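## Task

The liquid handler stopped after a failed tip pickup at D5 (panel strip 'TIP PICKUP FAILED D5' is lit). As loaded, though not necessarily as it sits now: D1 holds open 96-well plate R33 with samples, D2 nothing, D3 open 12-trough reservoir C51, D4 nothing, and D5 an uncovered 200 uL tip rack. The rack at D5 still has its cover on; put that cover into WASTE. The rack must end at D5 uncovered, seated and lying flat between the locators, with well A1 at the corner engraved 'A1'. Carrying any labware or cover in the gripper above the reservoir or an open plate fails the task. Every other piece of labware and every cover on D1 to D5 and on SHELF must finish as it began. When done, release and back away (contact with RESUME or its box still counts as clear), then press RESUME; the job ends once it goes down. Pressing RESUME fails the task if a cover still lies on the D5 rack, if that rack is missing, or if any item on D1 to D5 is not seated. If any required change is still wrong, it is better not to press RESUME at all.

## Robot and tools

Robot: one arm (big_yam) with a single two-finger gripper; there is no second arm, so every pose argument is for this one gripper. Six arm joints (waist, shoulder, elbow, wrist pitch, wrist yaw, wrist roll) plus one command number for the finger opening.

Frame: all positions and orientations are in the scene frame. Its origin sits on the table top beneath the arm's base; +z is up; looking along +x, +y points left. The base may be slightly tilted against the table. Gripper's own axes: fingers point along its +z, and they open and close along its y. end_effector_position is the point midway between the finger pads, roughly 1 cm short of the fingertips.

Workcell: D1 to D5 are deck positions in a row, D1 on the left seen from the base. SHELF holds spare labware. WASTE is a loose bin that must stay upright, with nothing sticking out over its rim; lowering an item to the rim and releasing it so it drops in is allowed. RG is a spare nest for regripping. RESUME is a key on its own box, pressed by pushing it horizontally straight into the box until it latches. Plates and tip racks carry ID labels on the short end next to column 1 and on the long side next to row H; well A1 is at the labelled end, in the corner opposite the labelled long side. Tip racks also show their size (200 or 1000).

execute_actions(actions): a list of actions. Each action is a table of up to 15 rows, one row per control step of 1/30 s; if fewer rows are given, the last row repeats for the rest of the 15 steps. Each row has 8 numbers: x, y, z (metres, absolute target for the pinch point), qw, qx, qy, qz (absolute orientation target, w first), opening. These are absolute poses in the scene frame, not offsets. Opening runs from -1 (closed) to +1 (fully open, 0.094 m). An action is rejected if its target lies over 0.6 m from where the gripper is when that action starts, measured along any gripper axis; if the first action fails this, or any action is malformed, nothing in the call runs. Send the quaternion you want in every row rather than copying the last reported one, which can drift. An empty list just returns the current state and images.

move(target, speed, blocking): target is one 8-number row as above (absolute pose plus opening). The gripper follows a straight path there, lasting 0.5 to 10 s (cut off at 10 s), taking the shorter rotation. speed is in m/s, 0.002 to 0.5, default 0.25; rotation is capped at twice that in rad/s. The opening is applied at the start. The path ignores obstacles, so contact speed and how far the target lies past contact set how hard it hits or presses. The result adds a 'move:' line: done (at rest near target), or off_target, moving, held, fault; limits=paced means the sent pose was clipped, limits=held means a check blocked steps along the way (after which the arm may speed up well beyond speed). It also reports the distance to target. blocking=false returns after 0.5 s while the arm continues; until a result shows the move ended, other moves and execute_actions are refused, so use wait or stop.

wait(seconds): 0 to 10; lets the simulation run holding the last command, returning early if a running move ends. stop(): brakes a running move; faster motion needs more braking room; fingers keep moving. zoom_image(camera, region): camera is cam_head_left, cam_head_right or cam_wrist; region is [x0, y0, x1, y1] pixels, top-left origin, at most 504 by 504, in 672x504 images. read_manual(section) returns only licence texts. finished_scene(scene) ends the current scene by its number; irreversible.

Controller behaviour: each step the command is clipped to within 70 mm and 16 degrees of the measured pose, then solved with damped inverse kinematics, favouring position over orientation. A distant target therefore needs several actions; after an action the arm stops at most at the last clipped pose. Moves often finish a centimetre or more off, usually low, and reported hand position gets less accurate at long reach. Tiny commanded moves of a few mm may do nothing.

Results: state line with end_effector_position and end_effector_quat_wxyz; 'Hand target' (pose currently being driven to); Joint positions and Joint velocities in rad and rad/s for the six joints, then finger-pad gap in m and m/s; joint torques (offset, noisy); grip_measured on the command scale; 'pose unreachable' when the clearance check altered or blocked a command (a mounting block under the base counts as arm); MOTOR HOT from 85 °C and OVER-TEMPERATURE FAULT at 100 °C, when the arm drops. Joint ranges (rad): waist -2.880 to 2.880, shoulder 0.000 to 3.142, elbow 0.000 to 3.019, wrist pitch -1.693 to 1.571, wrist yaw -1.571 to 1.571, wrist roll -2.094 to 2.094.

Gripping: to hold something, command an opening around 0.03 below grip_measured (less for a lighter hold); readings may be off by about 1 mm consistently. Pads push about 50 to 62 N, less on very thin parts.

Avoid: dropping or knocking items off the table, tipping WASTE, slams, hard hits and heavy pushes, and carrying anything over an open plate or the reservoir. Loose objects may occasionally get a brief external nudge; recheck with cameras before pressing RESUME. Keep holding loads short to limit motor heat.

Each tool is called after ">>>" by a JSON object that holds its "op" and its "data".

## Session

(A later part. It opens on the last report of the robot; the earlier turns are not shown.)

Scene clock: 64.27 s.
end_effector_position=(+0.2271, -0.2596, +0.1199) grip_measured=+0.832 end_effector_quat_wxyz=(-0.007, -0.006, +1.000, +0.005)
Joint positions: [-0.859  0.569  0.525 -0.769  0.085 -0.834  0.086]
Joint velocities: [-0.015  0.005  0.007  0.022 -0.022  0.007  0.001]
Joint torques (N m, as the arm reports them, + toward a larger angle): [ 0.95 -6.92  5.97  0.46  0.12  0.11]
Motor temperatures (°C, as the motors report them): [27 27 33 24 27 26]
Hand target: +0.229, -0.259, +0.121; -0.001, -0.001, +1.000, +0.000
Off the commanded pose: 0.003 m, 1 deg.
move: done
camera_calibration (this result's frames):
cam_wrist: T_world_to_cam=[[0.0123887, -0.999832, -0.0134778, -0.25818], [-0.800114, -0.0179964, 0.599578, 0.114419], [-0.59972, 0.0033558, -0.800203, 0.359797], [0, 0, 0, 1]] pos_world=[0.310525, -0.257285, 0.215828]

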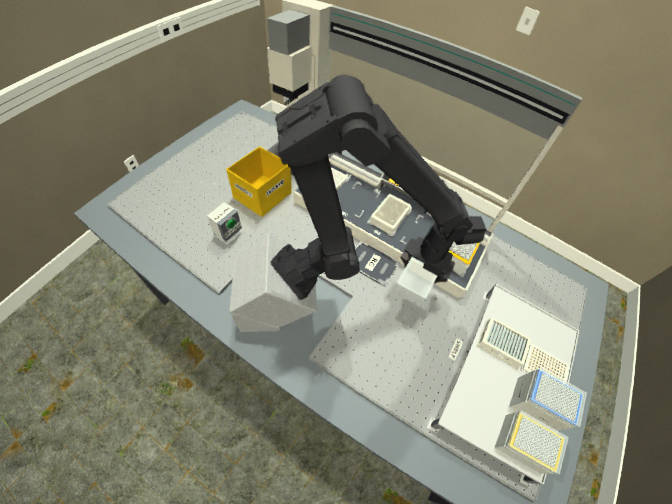

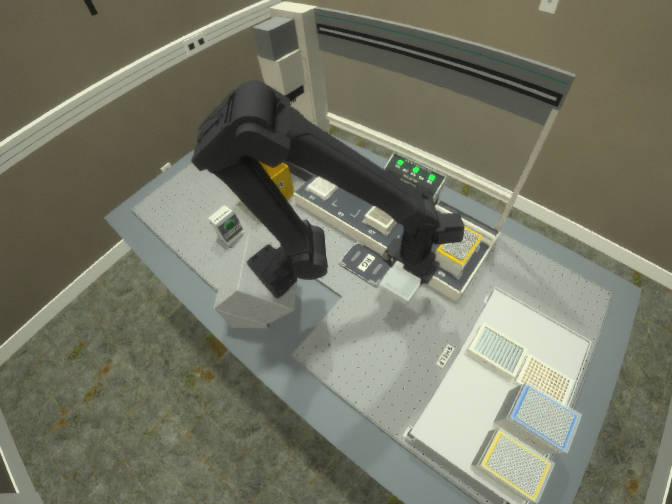

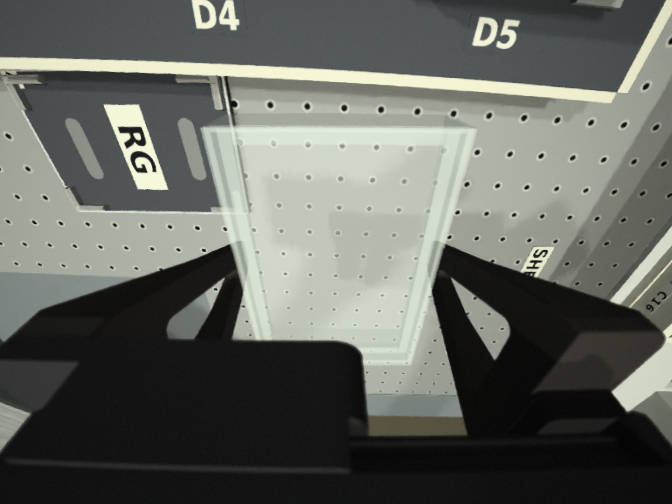

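>>> {"op": "move", "data": {"target": [0.24,0.012,0.15,0,0,1,0,0.74], "speed": 0.12}}

>>> {"op": "move", "data": {"target": [0.24,0.17,0.21,0,0,1,0,0.74], "speed": 0.15}}

>>> {"op": "move", "data": {"target": [0.25,0.34,0.21,0,0,1,0,0.74], "speed": 0.2}}

>>> {"op": "zoom_image", "data": {"camera": "cam_head_left", "region": [360,140,520,300]}}

Scene clock: 71.57 s.
end_effector_position=(+0.2233, +0.0047, +0.1412) grip_measured=+0.832 end_effector_quat_wxyz=(-0.015, -0.018, +1.000, -0.014)
Joint positions: [ 0.579  1.025  0.38  -0.967  0.783  0.644  0.086]
Joint velocities: [-0.015 -0.015  0.007 -0.017 -0.037  0.022  0.   ]
Joint torques (N m, as the arm reports them, + toward a larger angle): [ 3.45 -0.24  7.99 -0.35  0.27  0.12]
Motor temperatures (°C, as the motors report them): [27 27 32 24 27 26]
Hand target: +0.239, +0.008, +0.150; -0.005, -0.005, +1.000, -0.009
Off the commanded pose: 0.020 m, 3 deg.
move: off_target
camera_calibration (this result's frames):
cam_wrist: T_world_to_cam=[[0.0370284, -0.999025, 0.0240307, -0.00438309], [-0.790665, -0.0145827, 0.612075, 0.099405], [-0.611128, -0.0416644, -0.790434, 0.375029], [0, 0, 0, 1]] pos_world=[0.307949, 0.0126961, 0.235698]

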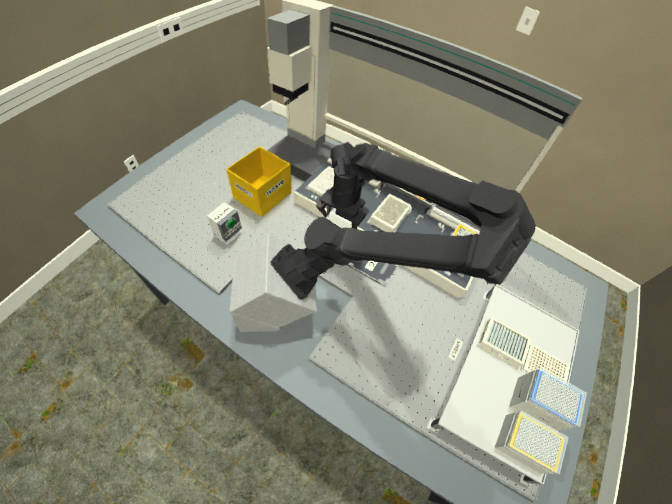

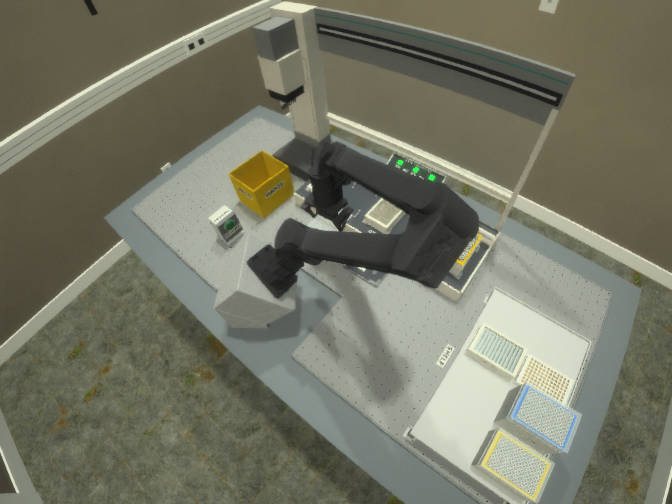

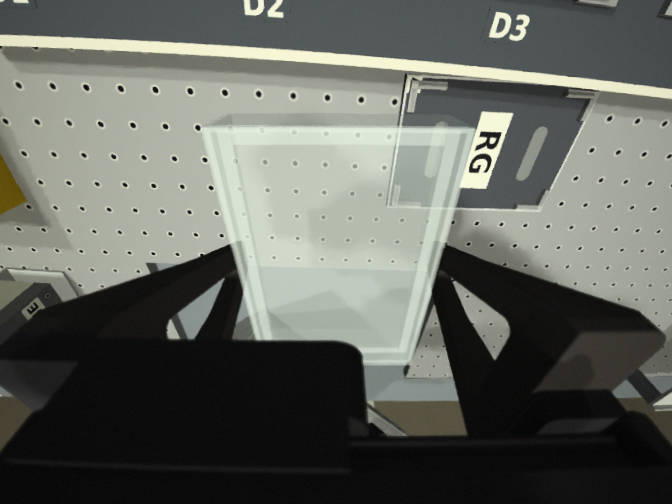

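Scene clock: 73.20 s.
end_effector_position=(+0.2332, +0.1573, +0.1983) grip_measured=+0.832 end_effector_quat_wxyz=(-0.003, -0.012, +1.000, -0.012)
Joint positions: [ 0.995  1.581  0.699 -1.086  0.708  1.197  0.086]
Joint velocities: [-0.005 -0.005  0.012  0.012  0.007 -0.022  0.   ]
Joint torques (N m, as the arm reports them, + toward a larger angle): [ 7.43 -3.39  8.9  -0.39  0.09  0.14]
Motor temperatures (°C, as the motors report them): [27 27 32 24 27 26]
Hand target: +0.242, +0.168, +0.207; +0.001, +0.000, +1.000, -0.004
Off the commanded pose: 0.019 m, 2 deg.
move: off_target
camera_calibration (this result's frames):
cam_wrist: T_world_to_cam=[[0.02352, -0.999507, 0.0207797, 0.150155], [-0.805642, -0.00664279, 0.592366, 0.0806895], [-0.591936, -0.0306734, -0.805401, 0.429319], [0, 0, 0, 1]] pos_world=[0.315604, 0.163785, 0.294856]

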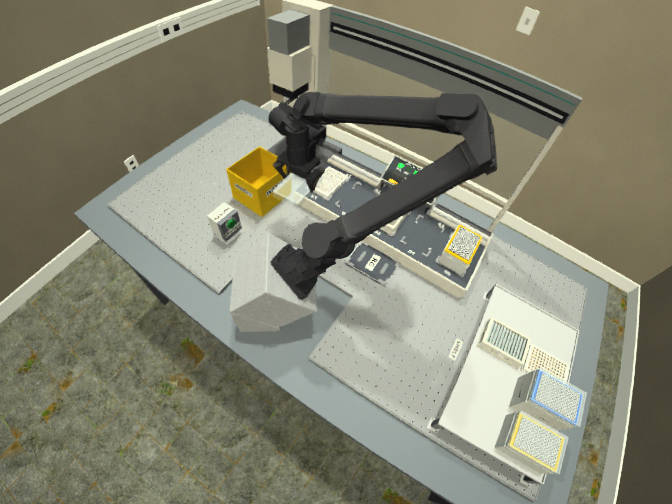

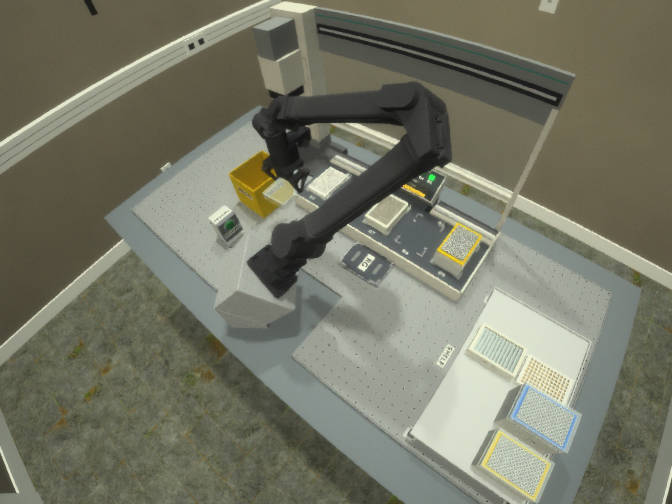

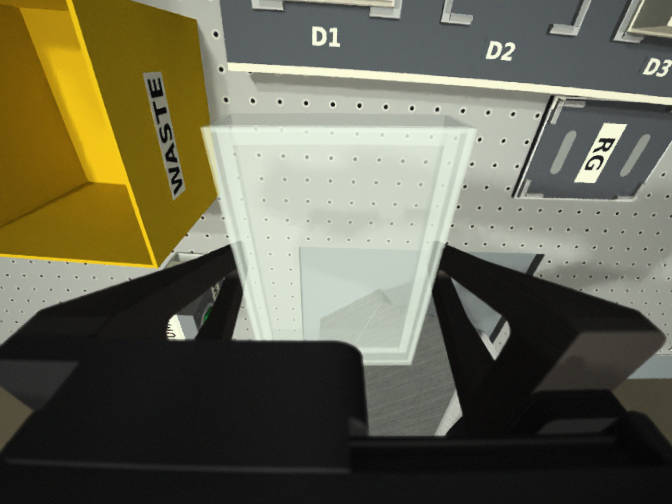

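Scene clock: 74.50 s.
end_effector_position=(+0.2457, +0.3265, +0.1984) grip_measured=+0.832 end_effector_quat_wxyz=(-0.003, -0.010, +1.000, -0.009)
Joint positions: [ 1.079  2.054  1.107 -1.078  0.671  1.295  0.086]
Joint velocities: [ 0.005 -0.015 -0.007 -0.007 -0.066 -0.022  0.   ]
Joint torques (N m, as the arm reports them, + toward a larger angle): [11.07 -9.61  9.1  -0.32  0.06  0.14]
Motor temperatures (°C, as the motors report them): [28 27 32 24 27 26]
Hand target: +0.251, +0.339, +0.207; +0.000, -0.000, +1.000, -0.001
Off the commanded pose: 0.018 m, 2 deg.
move: off_target
camera_calibration (this result's frames):
cam_wrist: T_world_to_cam=[[0.0194488, -0.999703, 0.01468, 0.321301], [-0.805425, -0.00696641, 0.592657, 0.0918838], [-0.592379, -0.0233501, -0.805321, 0.439671], [0, 0, 0, 1]] pos_world=[0.328208, 0.332112, 0.294904]

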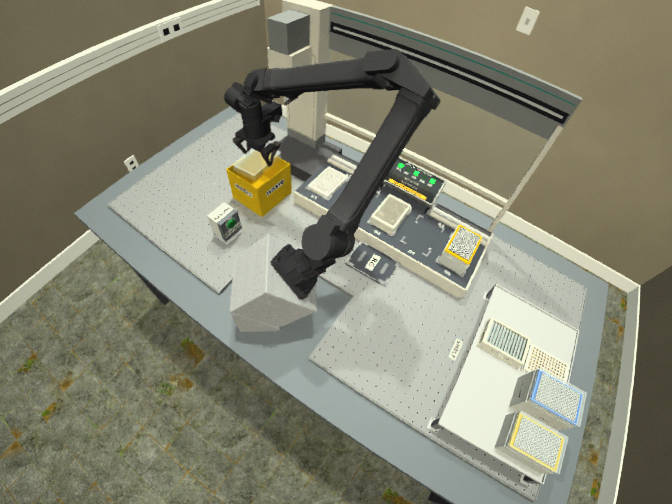

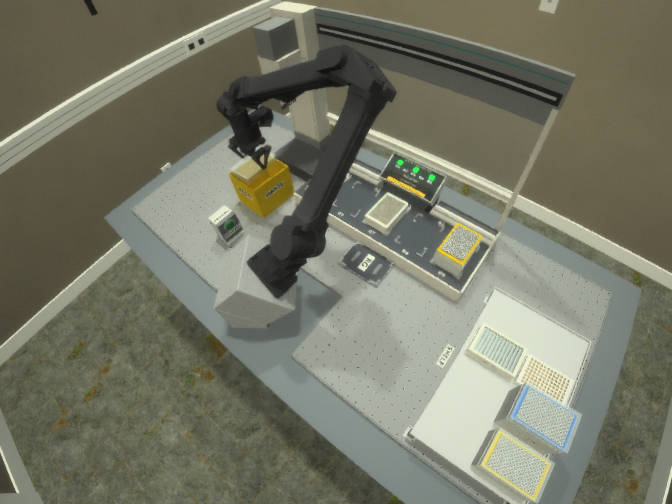

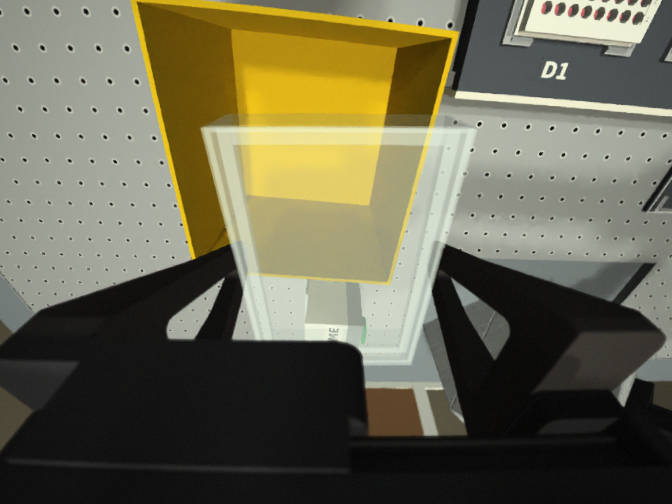

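Region (360, 140, 520, 300) of cam_head_left's 672x504 image, scaled by 3.150, with more detail than that image has.

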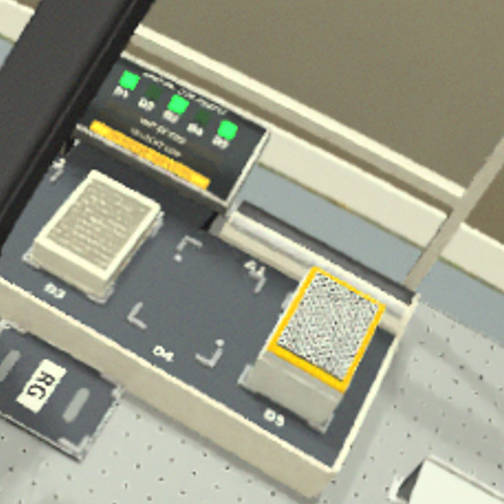

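>>> {"op": "move", "data": {"target": [0.26,0.355,0.16,0,0.045,0.999,0,0.74], "speed": 0.1}}

Scene clock: 80.63 s.
end_effector_position=(+0.2471, +0.3431, +0.1614) grip_measured=+0.832 end_effector_quat_wxyz=(-0.000, +0.023, +1.000, -0.006)
Joint positions: [ 1.034  2.126  1.107 -0.962  0.692  1.302  0.086]
Joint velocities: [-0.005 -0.005  0.007  0.007  0.022 -0.037 -0.001]
Joint torques (N m, as the arm reports them, + toward a larger angle): [  9.32 -10.41   8.4    0.38   0.3    0.14]
Motor temperatures (°C, as the motors report them): [28 27 33 24 27 26]
Hand target: +0.259, +0.354, +0.160; -0.000, +0.045, +0.999, +0.001
Off the commanded pose: 0.018 m, 3 deg.
move: off_target
camera_calibration (this result's frames):
cam_wrist: T_world_to_cam=[[-0.0456821, -0.99892, 0.00842612, 0.355205], [-0.807511, 0.0418917, 0.588363, 0.0994899], [-0.58808, 0.0200735, -0.808553, 0.395671], [0, 0, 0, 1]] pos_world=[0.329252, 0.342712, 0.258392]

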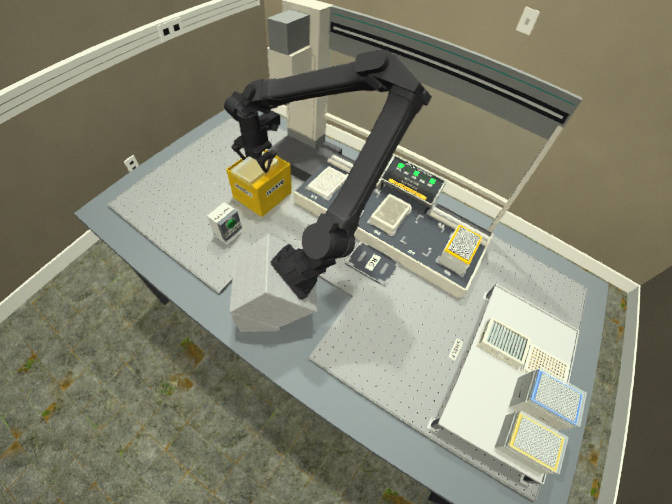

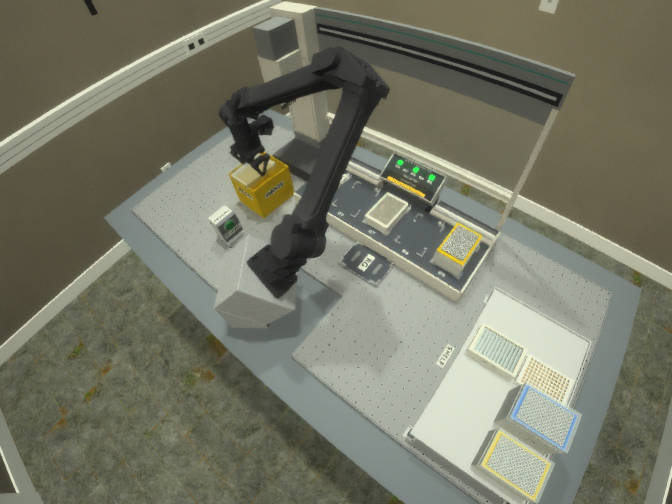

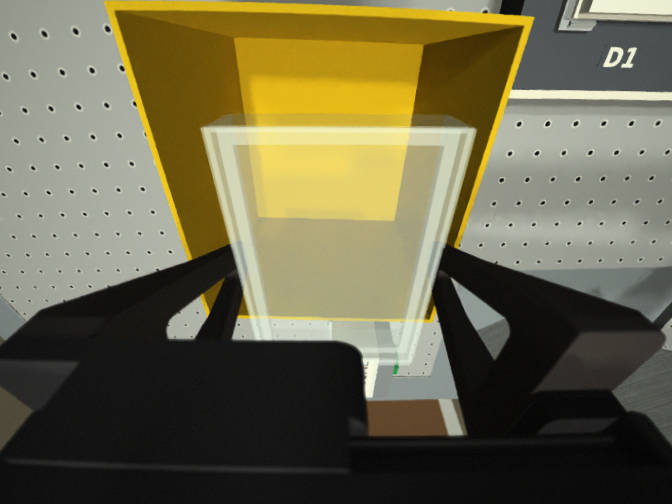

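>>> {"op": "execute_actions", "data": {"actions": [[[0.263,0.356,0.16,0,0.05,0.999,0,0.74],[0.267,0.358,0.16,0,0.05,0.999,0,0.74],[0.271,0.36,0.16,0,0.055,0.999,0,0.74],[0.275,0.361,0.16,0,0.055,0.999,0,0.74],[0.278,0.362,0.158,0,0.055,0.999,0,0.74]],[[0.278,0.362,0.154,0,0.055,0.999,0,0.74],[0.278,0.362,0.15,0,0.055,0.999,0,0.74],[0.278,0.362,0.146,0,0.055,0.999,0,0.74]]]}}

Scene clock: 92.30 s.
end_effector_position=(+0.2699, +0.3552, +0.1542) grip_measured=+0.832 end_effector_quat_wxyz=(+0.003, +0.051, +0.999, +0.001)
Joint positions: [ 0.995  2.146  1.153 -0.939  0.708  1.298  0.086]
Joint velocities: [-0.005  0.005  0.002 -0.002  0.007  0.051 -0.   ]
Joint torques (N m, as the arm reports them, + toward a larger angle): [  9.66 -10.06   7.57   0.41   0.31  -0.16]
Motor temperatures (°C, as the motors report them): [28 27 33 24 27 26]
Hand target: +0.278, +0.361, +0.146; -0.000, +0.055, +0.998, +0.000
Off the commanded pose: 0.013 m, 1 deg.
camera_calibration (this result's frames):
cam_wrist: T_world_to_cam=[[-0.101157, -0.994853, -0.00593782, 0.384174], [-0.808157, 0.07869, 0.583687, 0.109427], [-0.580215, 0.0638428, -0.811957, 0.385904], [0, 0, 0, 1]] pos_world=[0.351204, 0.348948, 0.251748]

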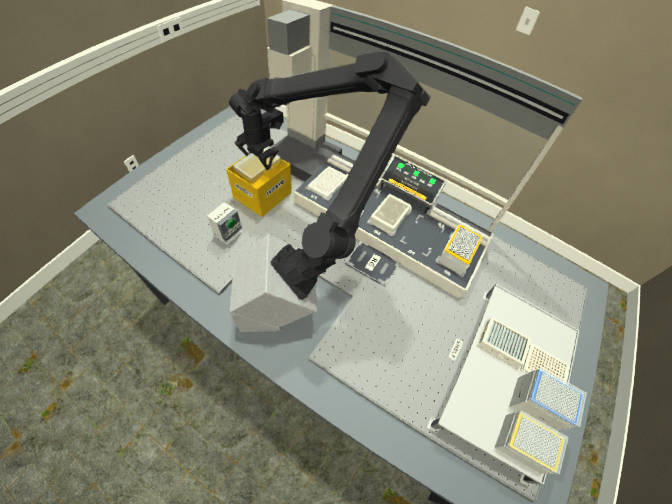

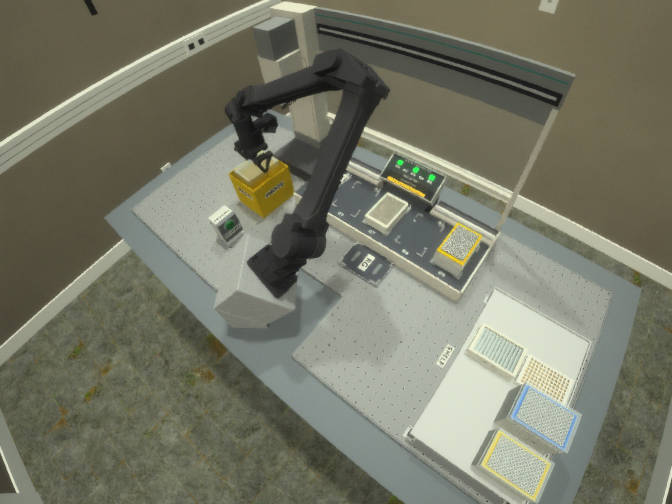

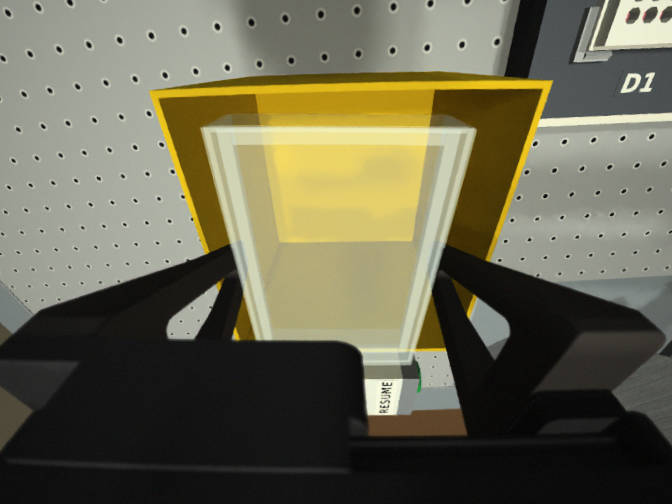

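>>> {"op": "execute_actions", "data": {"actions": [[[0.277,0.361,0.143,0,0.05,0.999,0,0.74],[0.276,0.36,0.14,0,0.045,0.999,0,0.74],[0.275,0.359,0.137,0,0.04,0.999,0,0.74],[0.274,0.358,0.134,0,0.04,0.999,0,0.74],[0.273,0.357,0.131,0,0.04,0.999,0,0.74],[0.273,0.357,0.128,0,0.04,0.999,0,0.74],[0.273,0.357,0.125,0,0.04,0.999,0,0.74],[0.273,0.357,0.122,0,0.04,0.999,0,0.74],[0.273,0.357,0.119,0,0.04,0.999,0,0.74],[0.273,0.357,0.116,0,0.04,0.999,0,0.74],[0.273,0.357,0.113,0,0.04,0.999,0,0.74],[0.273,0.357,0.11,0,0.04,0.999,0,0.74],[0.273,0.357,0.107,0,0.04,0.999,0,0.74],[0.273,0.357,0.104,0,0.04,0.999,0,0.74],[0.273,0.357,0.101,0,0.04,0.999,0,0.74]],[[0.273,0.357,0.1,0,0.04,0.999,0,0.74]]]}}

Scene clock: 101.53 s.
end_effector_position=(+0.2764, +0.3615, +0.1140) grip_measured=+0.832 end_effector_quat_wxyz=(+0.006, +0.046, +0.999, +0.010)
Joint positions: [ 0.933  2.192  1.129 -0.792  0.728  1.194  0.086]
Joint velocities: [-0.005 -0.015 -0.017  0.002  0.051  0.051 -0.001]
Joint torques (N m, as the arm reports them, + toward a larger angle): [ 10.36 -10.8    4.6    0.51   0.3   -0.19]
Motor temperatures (°C, as the motors report them): [28 27 32 24 27 26]
Hand target: +0.272, +0.356, +0.101; -0.000, +0.040, +0.999, +0.000
Off the commanded pose: 0.015 m, 2 deg.
camera_calibration (this result's frames):
cam_wrist: T_world_to_cam=[[-0.0924972, -0.995415, -0.0243468, 0.390738], [-0.812992, 0.0613833, 0.579031, 0.145781], [-0.574881, 0.0733524, -0.814942, 0.352048], [0, 0, 0, 1]] pos_world=[0.357047, 0.354174, 0.212]

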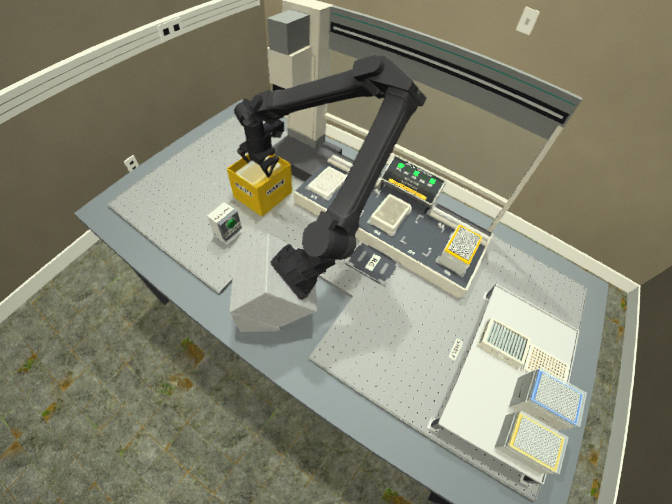

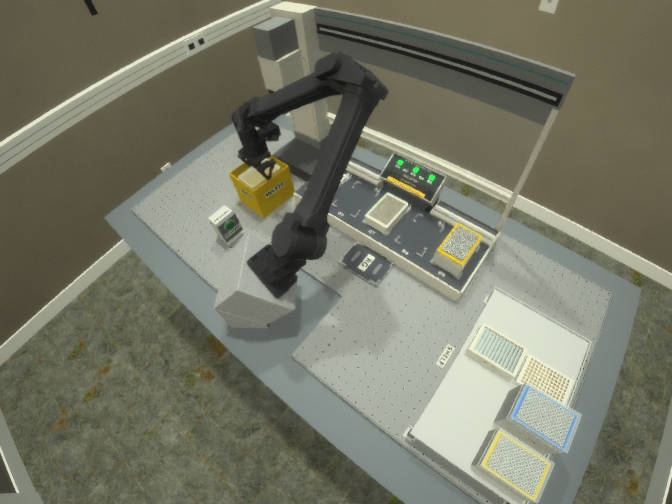

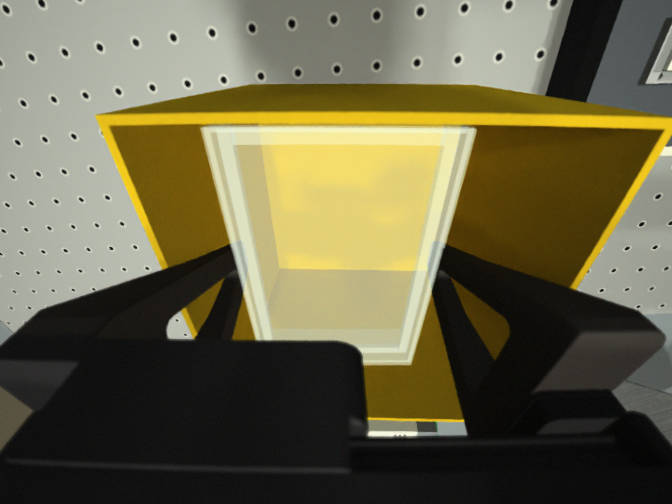

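Inside. Release.

>>> {"op": "execute_actions", "data": {"actions": [[[0.273,0.357,0.1,0,0.04,0.999,0,0.95]]]}}

>>> {"op": "move", "data": {"target": [0.27,0.35,0.19,0,0.04,0.999,0,0.95]}}

>>> {"op": "move", "data": {"target": [0.07,0.235,0.18,0,0,0.976,0.216,-1]}}

Scene clock: 105.47 s.
end_effector_position=(+0.2764, +0.3615, +0.1140) grip_measured=+0.948 end_effector_quat_wxyz=(+0.006, +0.046, +0.999, +0.010)
Joint positions: [ 0.933  2.192  1.129 -0.792  0.728  1.193  0.092]
Joint velocities: [-0.005  0.005 -0.022  0.007 -0.007 -0.007  0.   ]
Joint torques (N m, as the arm reports them, + toward a larger angle): [ 10.37 -10.96   4.76   0.47   0.32  -0.16]
Motor temperatures (°C, as the motors report them): [28 27 32 24 27 26]
Hand target: +0.273, +0.357, +0.101; -0.000, +0.040, +0.999, +0.000
Off the commanded pose: 0.015 m, 2 deg.
camera_calibration (this result's frames):
cam_wrist: T_world_to_cam=[[-0.0913577, -0.995521, -0.0243345, 0.390459], [-0.813075, 0.0604615, 0.579011, 0.146139], [-0.574946, 0.0726829, -0.814956, 0.352309], [0, 0, 0, 1]] pos_world=[0.357053, 0.354268, 0.212002]

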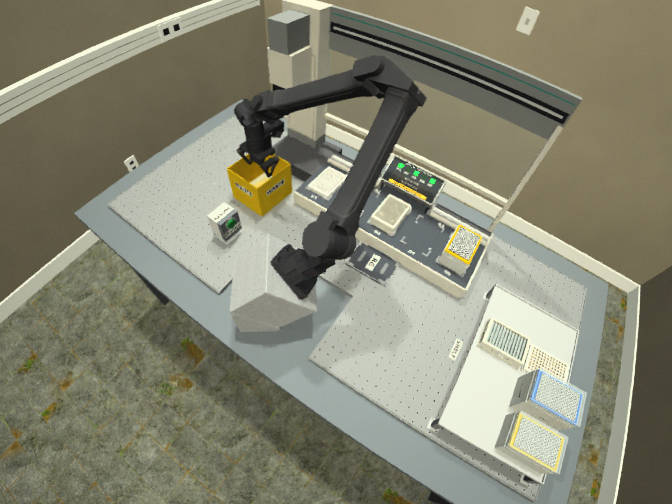

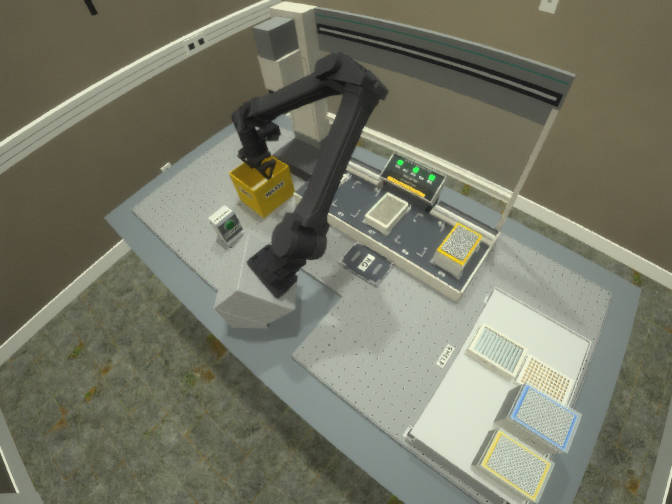

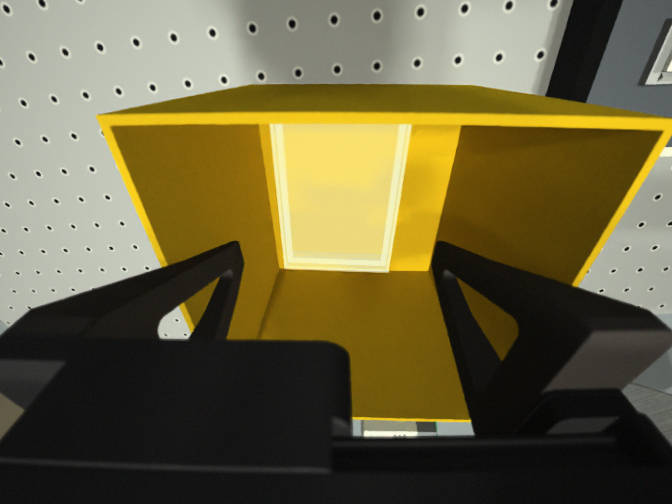

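Scene clock: 106.33 s.
end_effector_position=(+0.2608, +0.3420, +0.1843) grip_measured=+0.948 end_effector_quat_wxyz=(+0.001, +0.023, +1.000, -0.008)
Joint positions: [ 1.044  2.098  1.149 -1.044  0.692  1.317  0.092]
Joint velocities: [-0.005 -0.005  0.007 -0.012  0.007  0.081 -0.001]
Joint torques (N m, as the arm reports them, + toward a larger angle): [ 10.87 -10.75   8.69  -0.38   0.09   0.12]
Motor temperatures (°C, as the motors report them): [28 27 32 24 27 26]
Hand target: +0.271, +0.351, +0.190; +0.001, +0.040, +0.999, -0.001
Off the commanded pose: 0.014 m, 2 deg.
move: off_target
camera_calibration (this result's frames):
cam_wrist: T_world_to_cam=[[-0.0461354, -0.99886, 0.0122959, 0.35392], [-0.808854, 0.0445769, 0.586317, 0.0968966], [-0.586197, 0.0171043, -0.809988, 0.423003], [0, 0, 0, 1]] pos_world=[0.342666, 0.341961, 0.281463]

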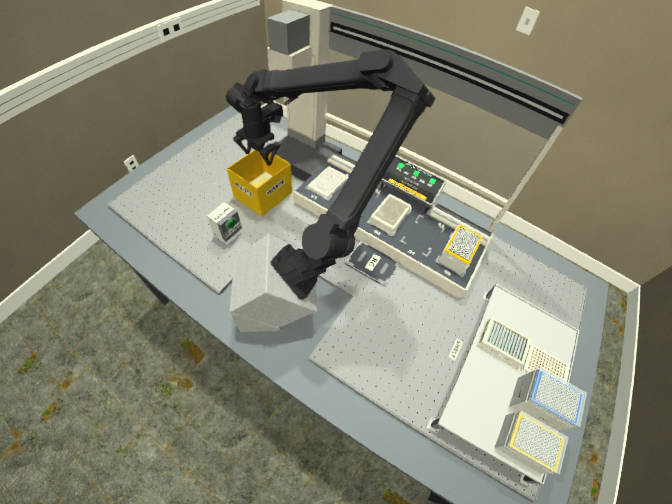

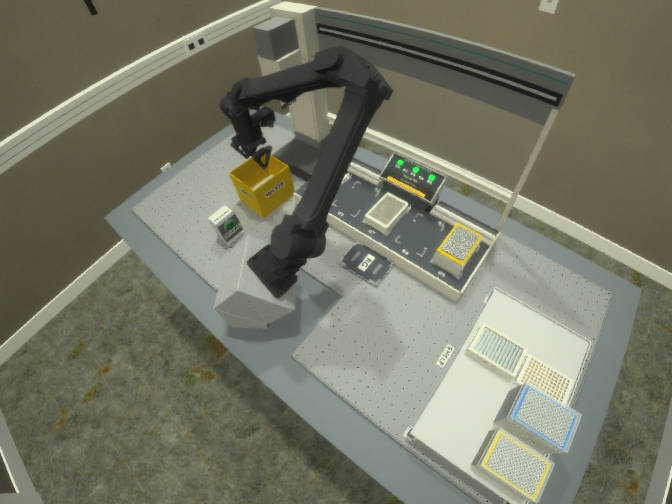

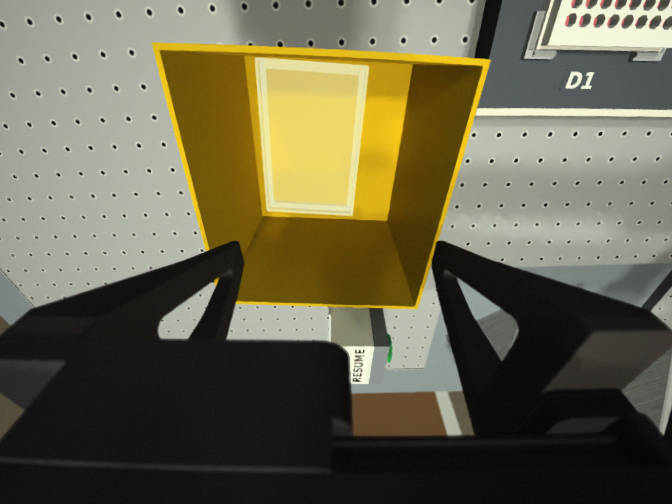

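Scene clock: 107.80 s.
end_effector_position=(+0.0718, +0.2329, +0.1813) grip_measured=-0.986 end_effector_quat_wxyz=(-0.001, -0.012, +0.978, +0.207)
Joint positions: [ 1.416  1.722  0.406 -0.407  0.479  1.4    0.001]
Joint velocities: [ 0.005 -0.005 -0.012  0.012  0.051  0.051 -0.   ]
Joint torques (N m, as the arm reports them, + toward a larger angle): [ 4.8  -3.69  6.75  1.27  0.14  0.09]
Motor temperatures (°C, as the motors report them): [28 27 32 24 27 26]
Hand target: +0.072, +0.234, +0.183; -0.001, -0.001, +0.977, +0.214
Off the commanded pose: 0.003 m, 2 deg.
move: done
camera_calibration (this result's frames):
cam_wrist: T_world_to_cam=[[0.0226195, -0.912619, -0.408186, 0.28748], [-0.805122, -0.258675, 0.533729, 0.0305045], [-0.592678, 0.316567, -0.74062, 0.229829], [0, 0, 0, 1]] pos_world=[0.154272, 0.197494, 0.27128]

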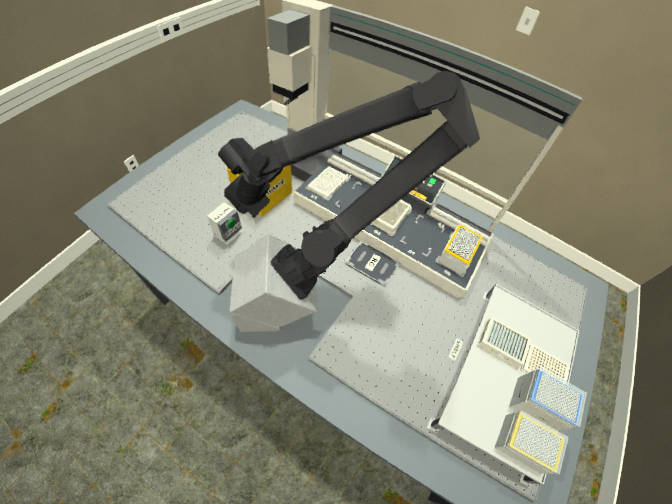

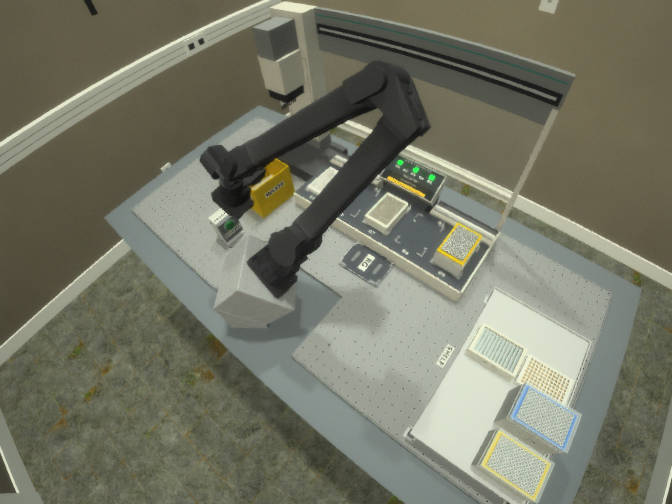

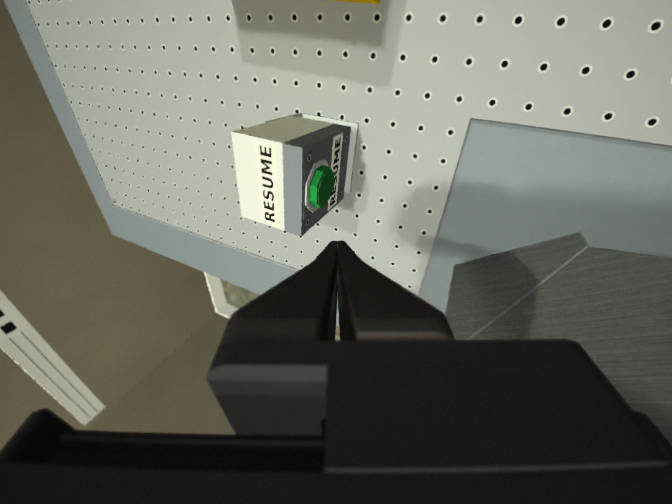

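>>> {"op": "move", "data": {"target": [0.063,0.248,0.08,0,0,0.976,0.216,-1], "speed": 0.15}}

>>> {"op": "move", "data": {"target": [0.066,0.285,0.087,0,0,0.976,0.216,-1], "speed": 0.04}}

>>> {"op": "zoom_image", "data": {"camera": "cam_head_right", "region": [410,200,510,300]}}

Scene clock: 113.30 s.
end_effector_position=(+0.0617, +0.2511, +0.0867) grip_measured=-0.986 end_effector_quat_wxyz=(-0.000, +0.002, +0.975, +0.222)
Joint positions: [1.221 2.122 0.331 0.208 0.494 1.19  0.001]
Joint velocities: [ 0.005  0.005 -0.012 -0.007 -0.007 -0.022 -0.001]
Joint torques (N m, as the arm reports them, + toward a larger angle): [ 4.53 -5.17  2.71  1.3   0.04 -0.22]
Motor temperatures (°C, as the motors report them): [28 27 32 24 27 26]
Hand target: +0.061, +0.246, +0.082; -0.001, -0.001, +0.976, +0.218
Off the commanded pose: 0.008 m, 1 deg.
move: done
camera_calibration (this result's frames):
cam_wrist: T_world_to_cam=[[-0.00476494, -0.899523, -0.436848, 0.266639], [-0.809542, -0.252984, 0.529756, 0.0768037], [-0.587043, 0.356171, -0.726996, 0.136585], [0, 0, 0, 1]] pos_world=[0.143628, 0.210631, 0.175091]

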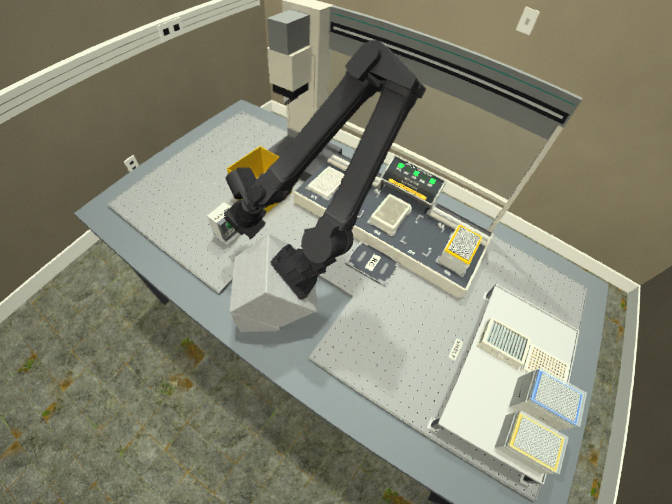

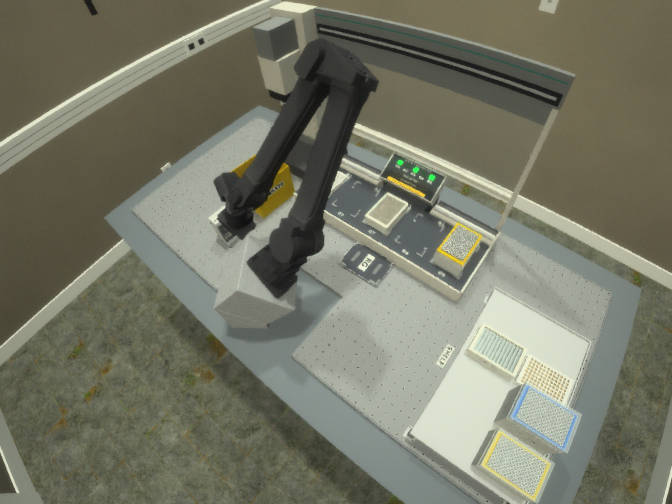

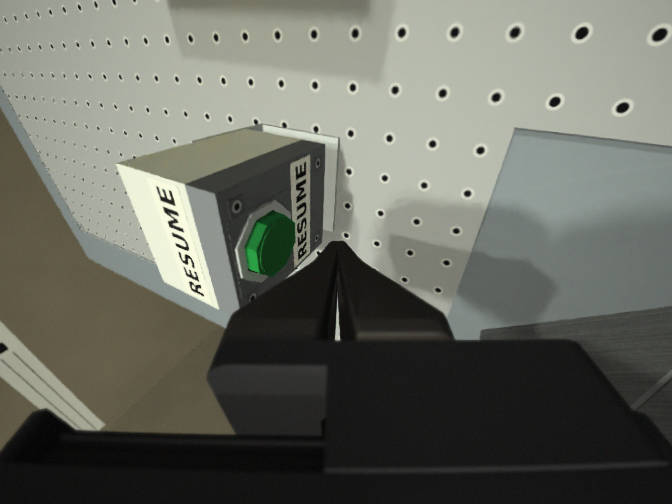

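Scene clock: 114.47 s.
end_effector_position=(+0.0653, +0.2759, +0.0875) grip_measured=-0.986 end_effector_quat_wxyz=(-0.001, -0.001, +0.976, +0.218)
Joint positions: [1.221 2.155 0.406 0.155 0.495 1.19  0.001]
Joint velocities: [ 0.005 -0.005 -0.012 -0.002  0.037  0.007 -0.001]
Joint torques (N m, as the arm reports them, + toward a larger angle): [ 6.17 -4.87  5.5   0.51  0.17 -0.05]
Motor temperatures (°C, as the motors report them): [28 27 32 24 27 26]
Hand target: +0.066, +0.285, +0.086; +0.000, +0.000, +0.976, +0.216
Off the commanded pose: 0.009 m, 0 deg.
move: done
camera_calibration (this result's frames):
cam_wrist: T_world_to_cam=[[0.000657993, -0.903761, -0.428038, 0.289378], [-0.807951, -0.252702, 0.532313, 0.0851698], [-0.58925, 0.345483, -0.73036, 0.133847], [0, 0, 0, 1]] pos_world=[0.147492, 0.236809, 0.176284]

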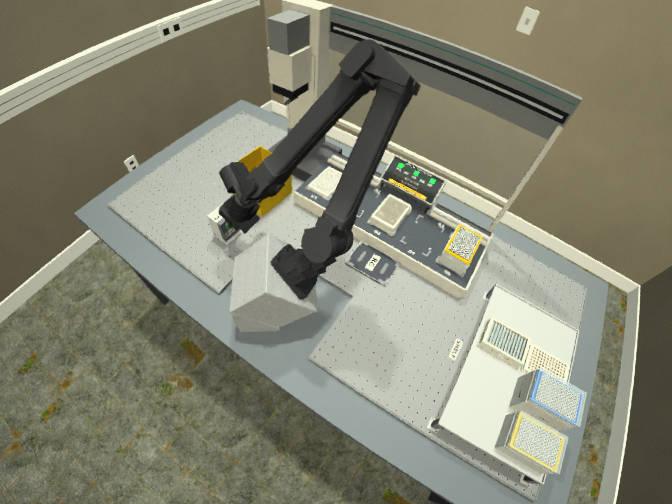

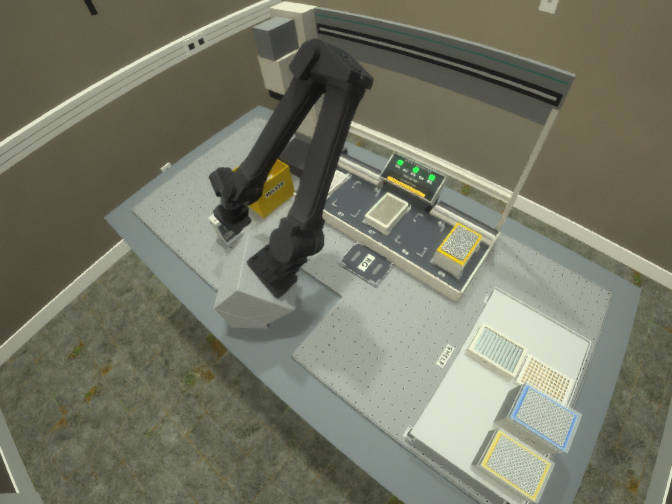

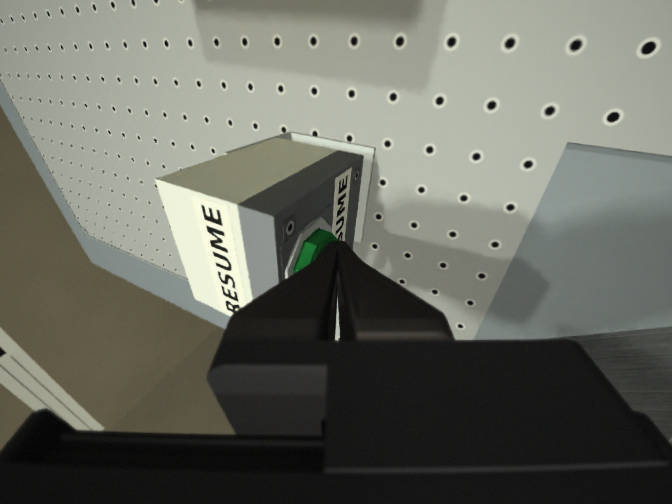

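Region (410, 200, 510, 300) of cam_head_right's 672x504 image, scaled by 5.040, with more detail than that image has.

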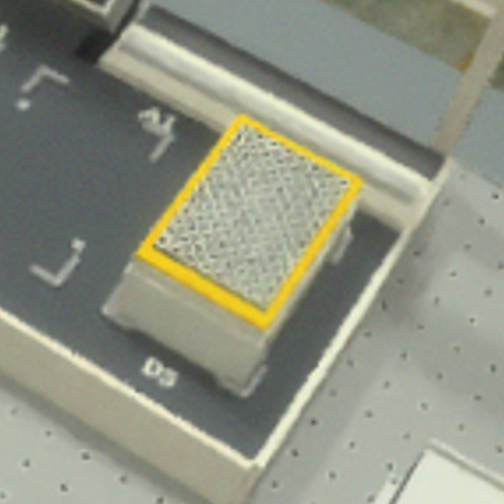

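Seated. Press.

>>> {"op": "move", "data": {"target": [0.066,0.328,0.09,0,0,0.966,0.259,-1], "speed": 0.04}}

Scene clock: 118.50 s.
end_effector_position=(+0.0545, +0.2788, +0.0766) grip_measured=-0.986 end_effector_quat_wxyz=(-0.008, -0.017, +0.976, +0.215)
Joint positions: [1.221 2.216 0.415 0.193 0.476 1.168 0.001]
Joint velocities: [ 0.005 -0.015 -0.002  0.012  0.037 -0.007 -0.   ]
Joint torques (N m, as the arm reports them, + toward a larger angle): [ 6.75 -6.23  8.39  2.32 -0.63 -0.23]
Motor temperatures (°C, as the motors report them): [28 27 32 24 27 26]
Hand target: +0.068, +0.324, +0.092; -0.000, -0.001, +0.966, +0.259
Off the commanded pose: 0.052 m, 6 deg.
move: off_target
camera_calibration (this result's frames):
cam_wrist: T_world_to_cam=[[0.0291428, -0.90523, -0.42392, 0.285839], [-0.79433, -0.278421, 0.539927, 0.0888512], [-0.606787, 0.320998, -0.727166, 0.126007], [0, 0, 0, 1]] pos_world=[0.138707, 0.24304, 0.164828]

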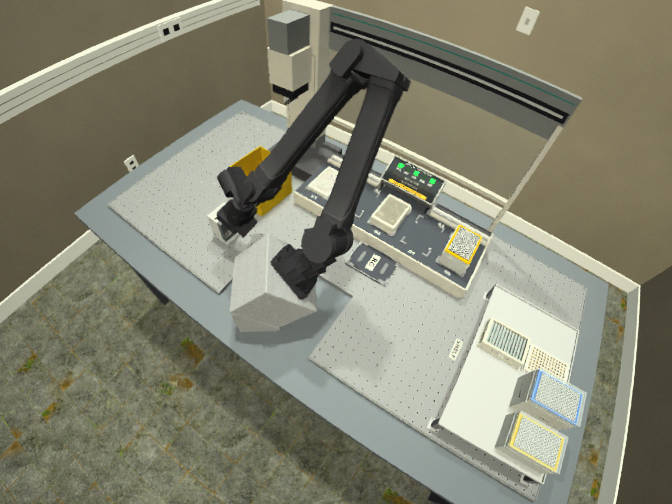

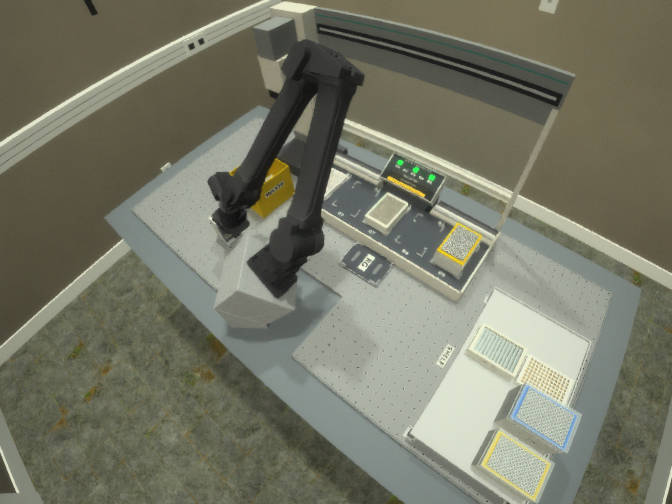

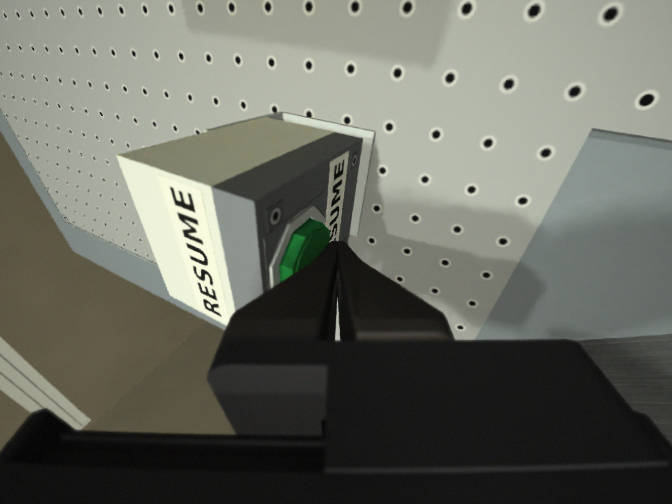

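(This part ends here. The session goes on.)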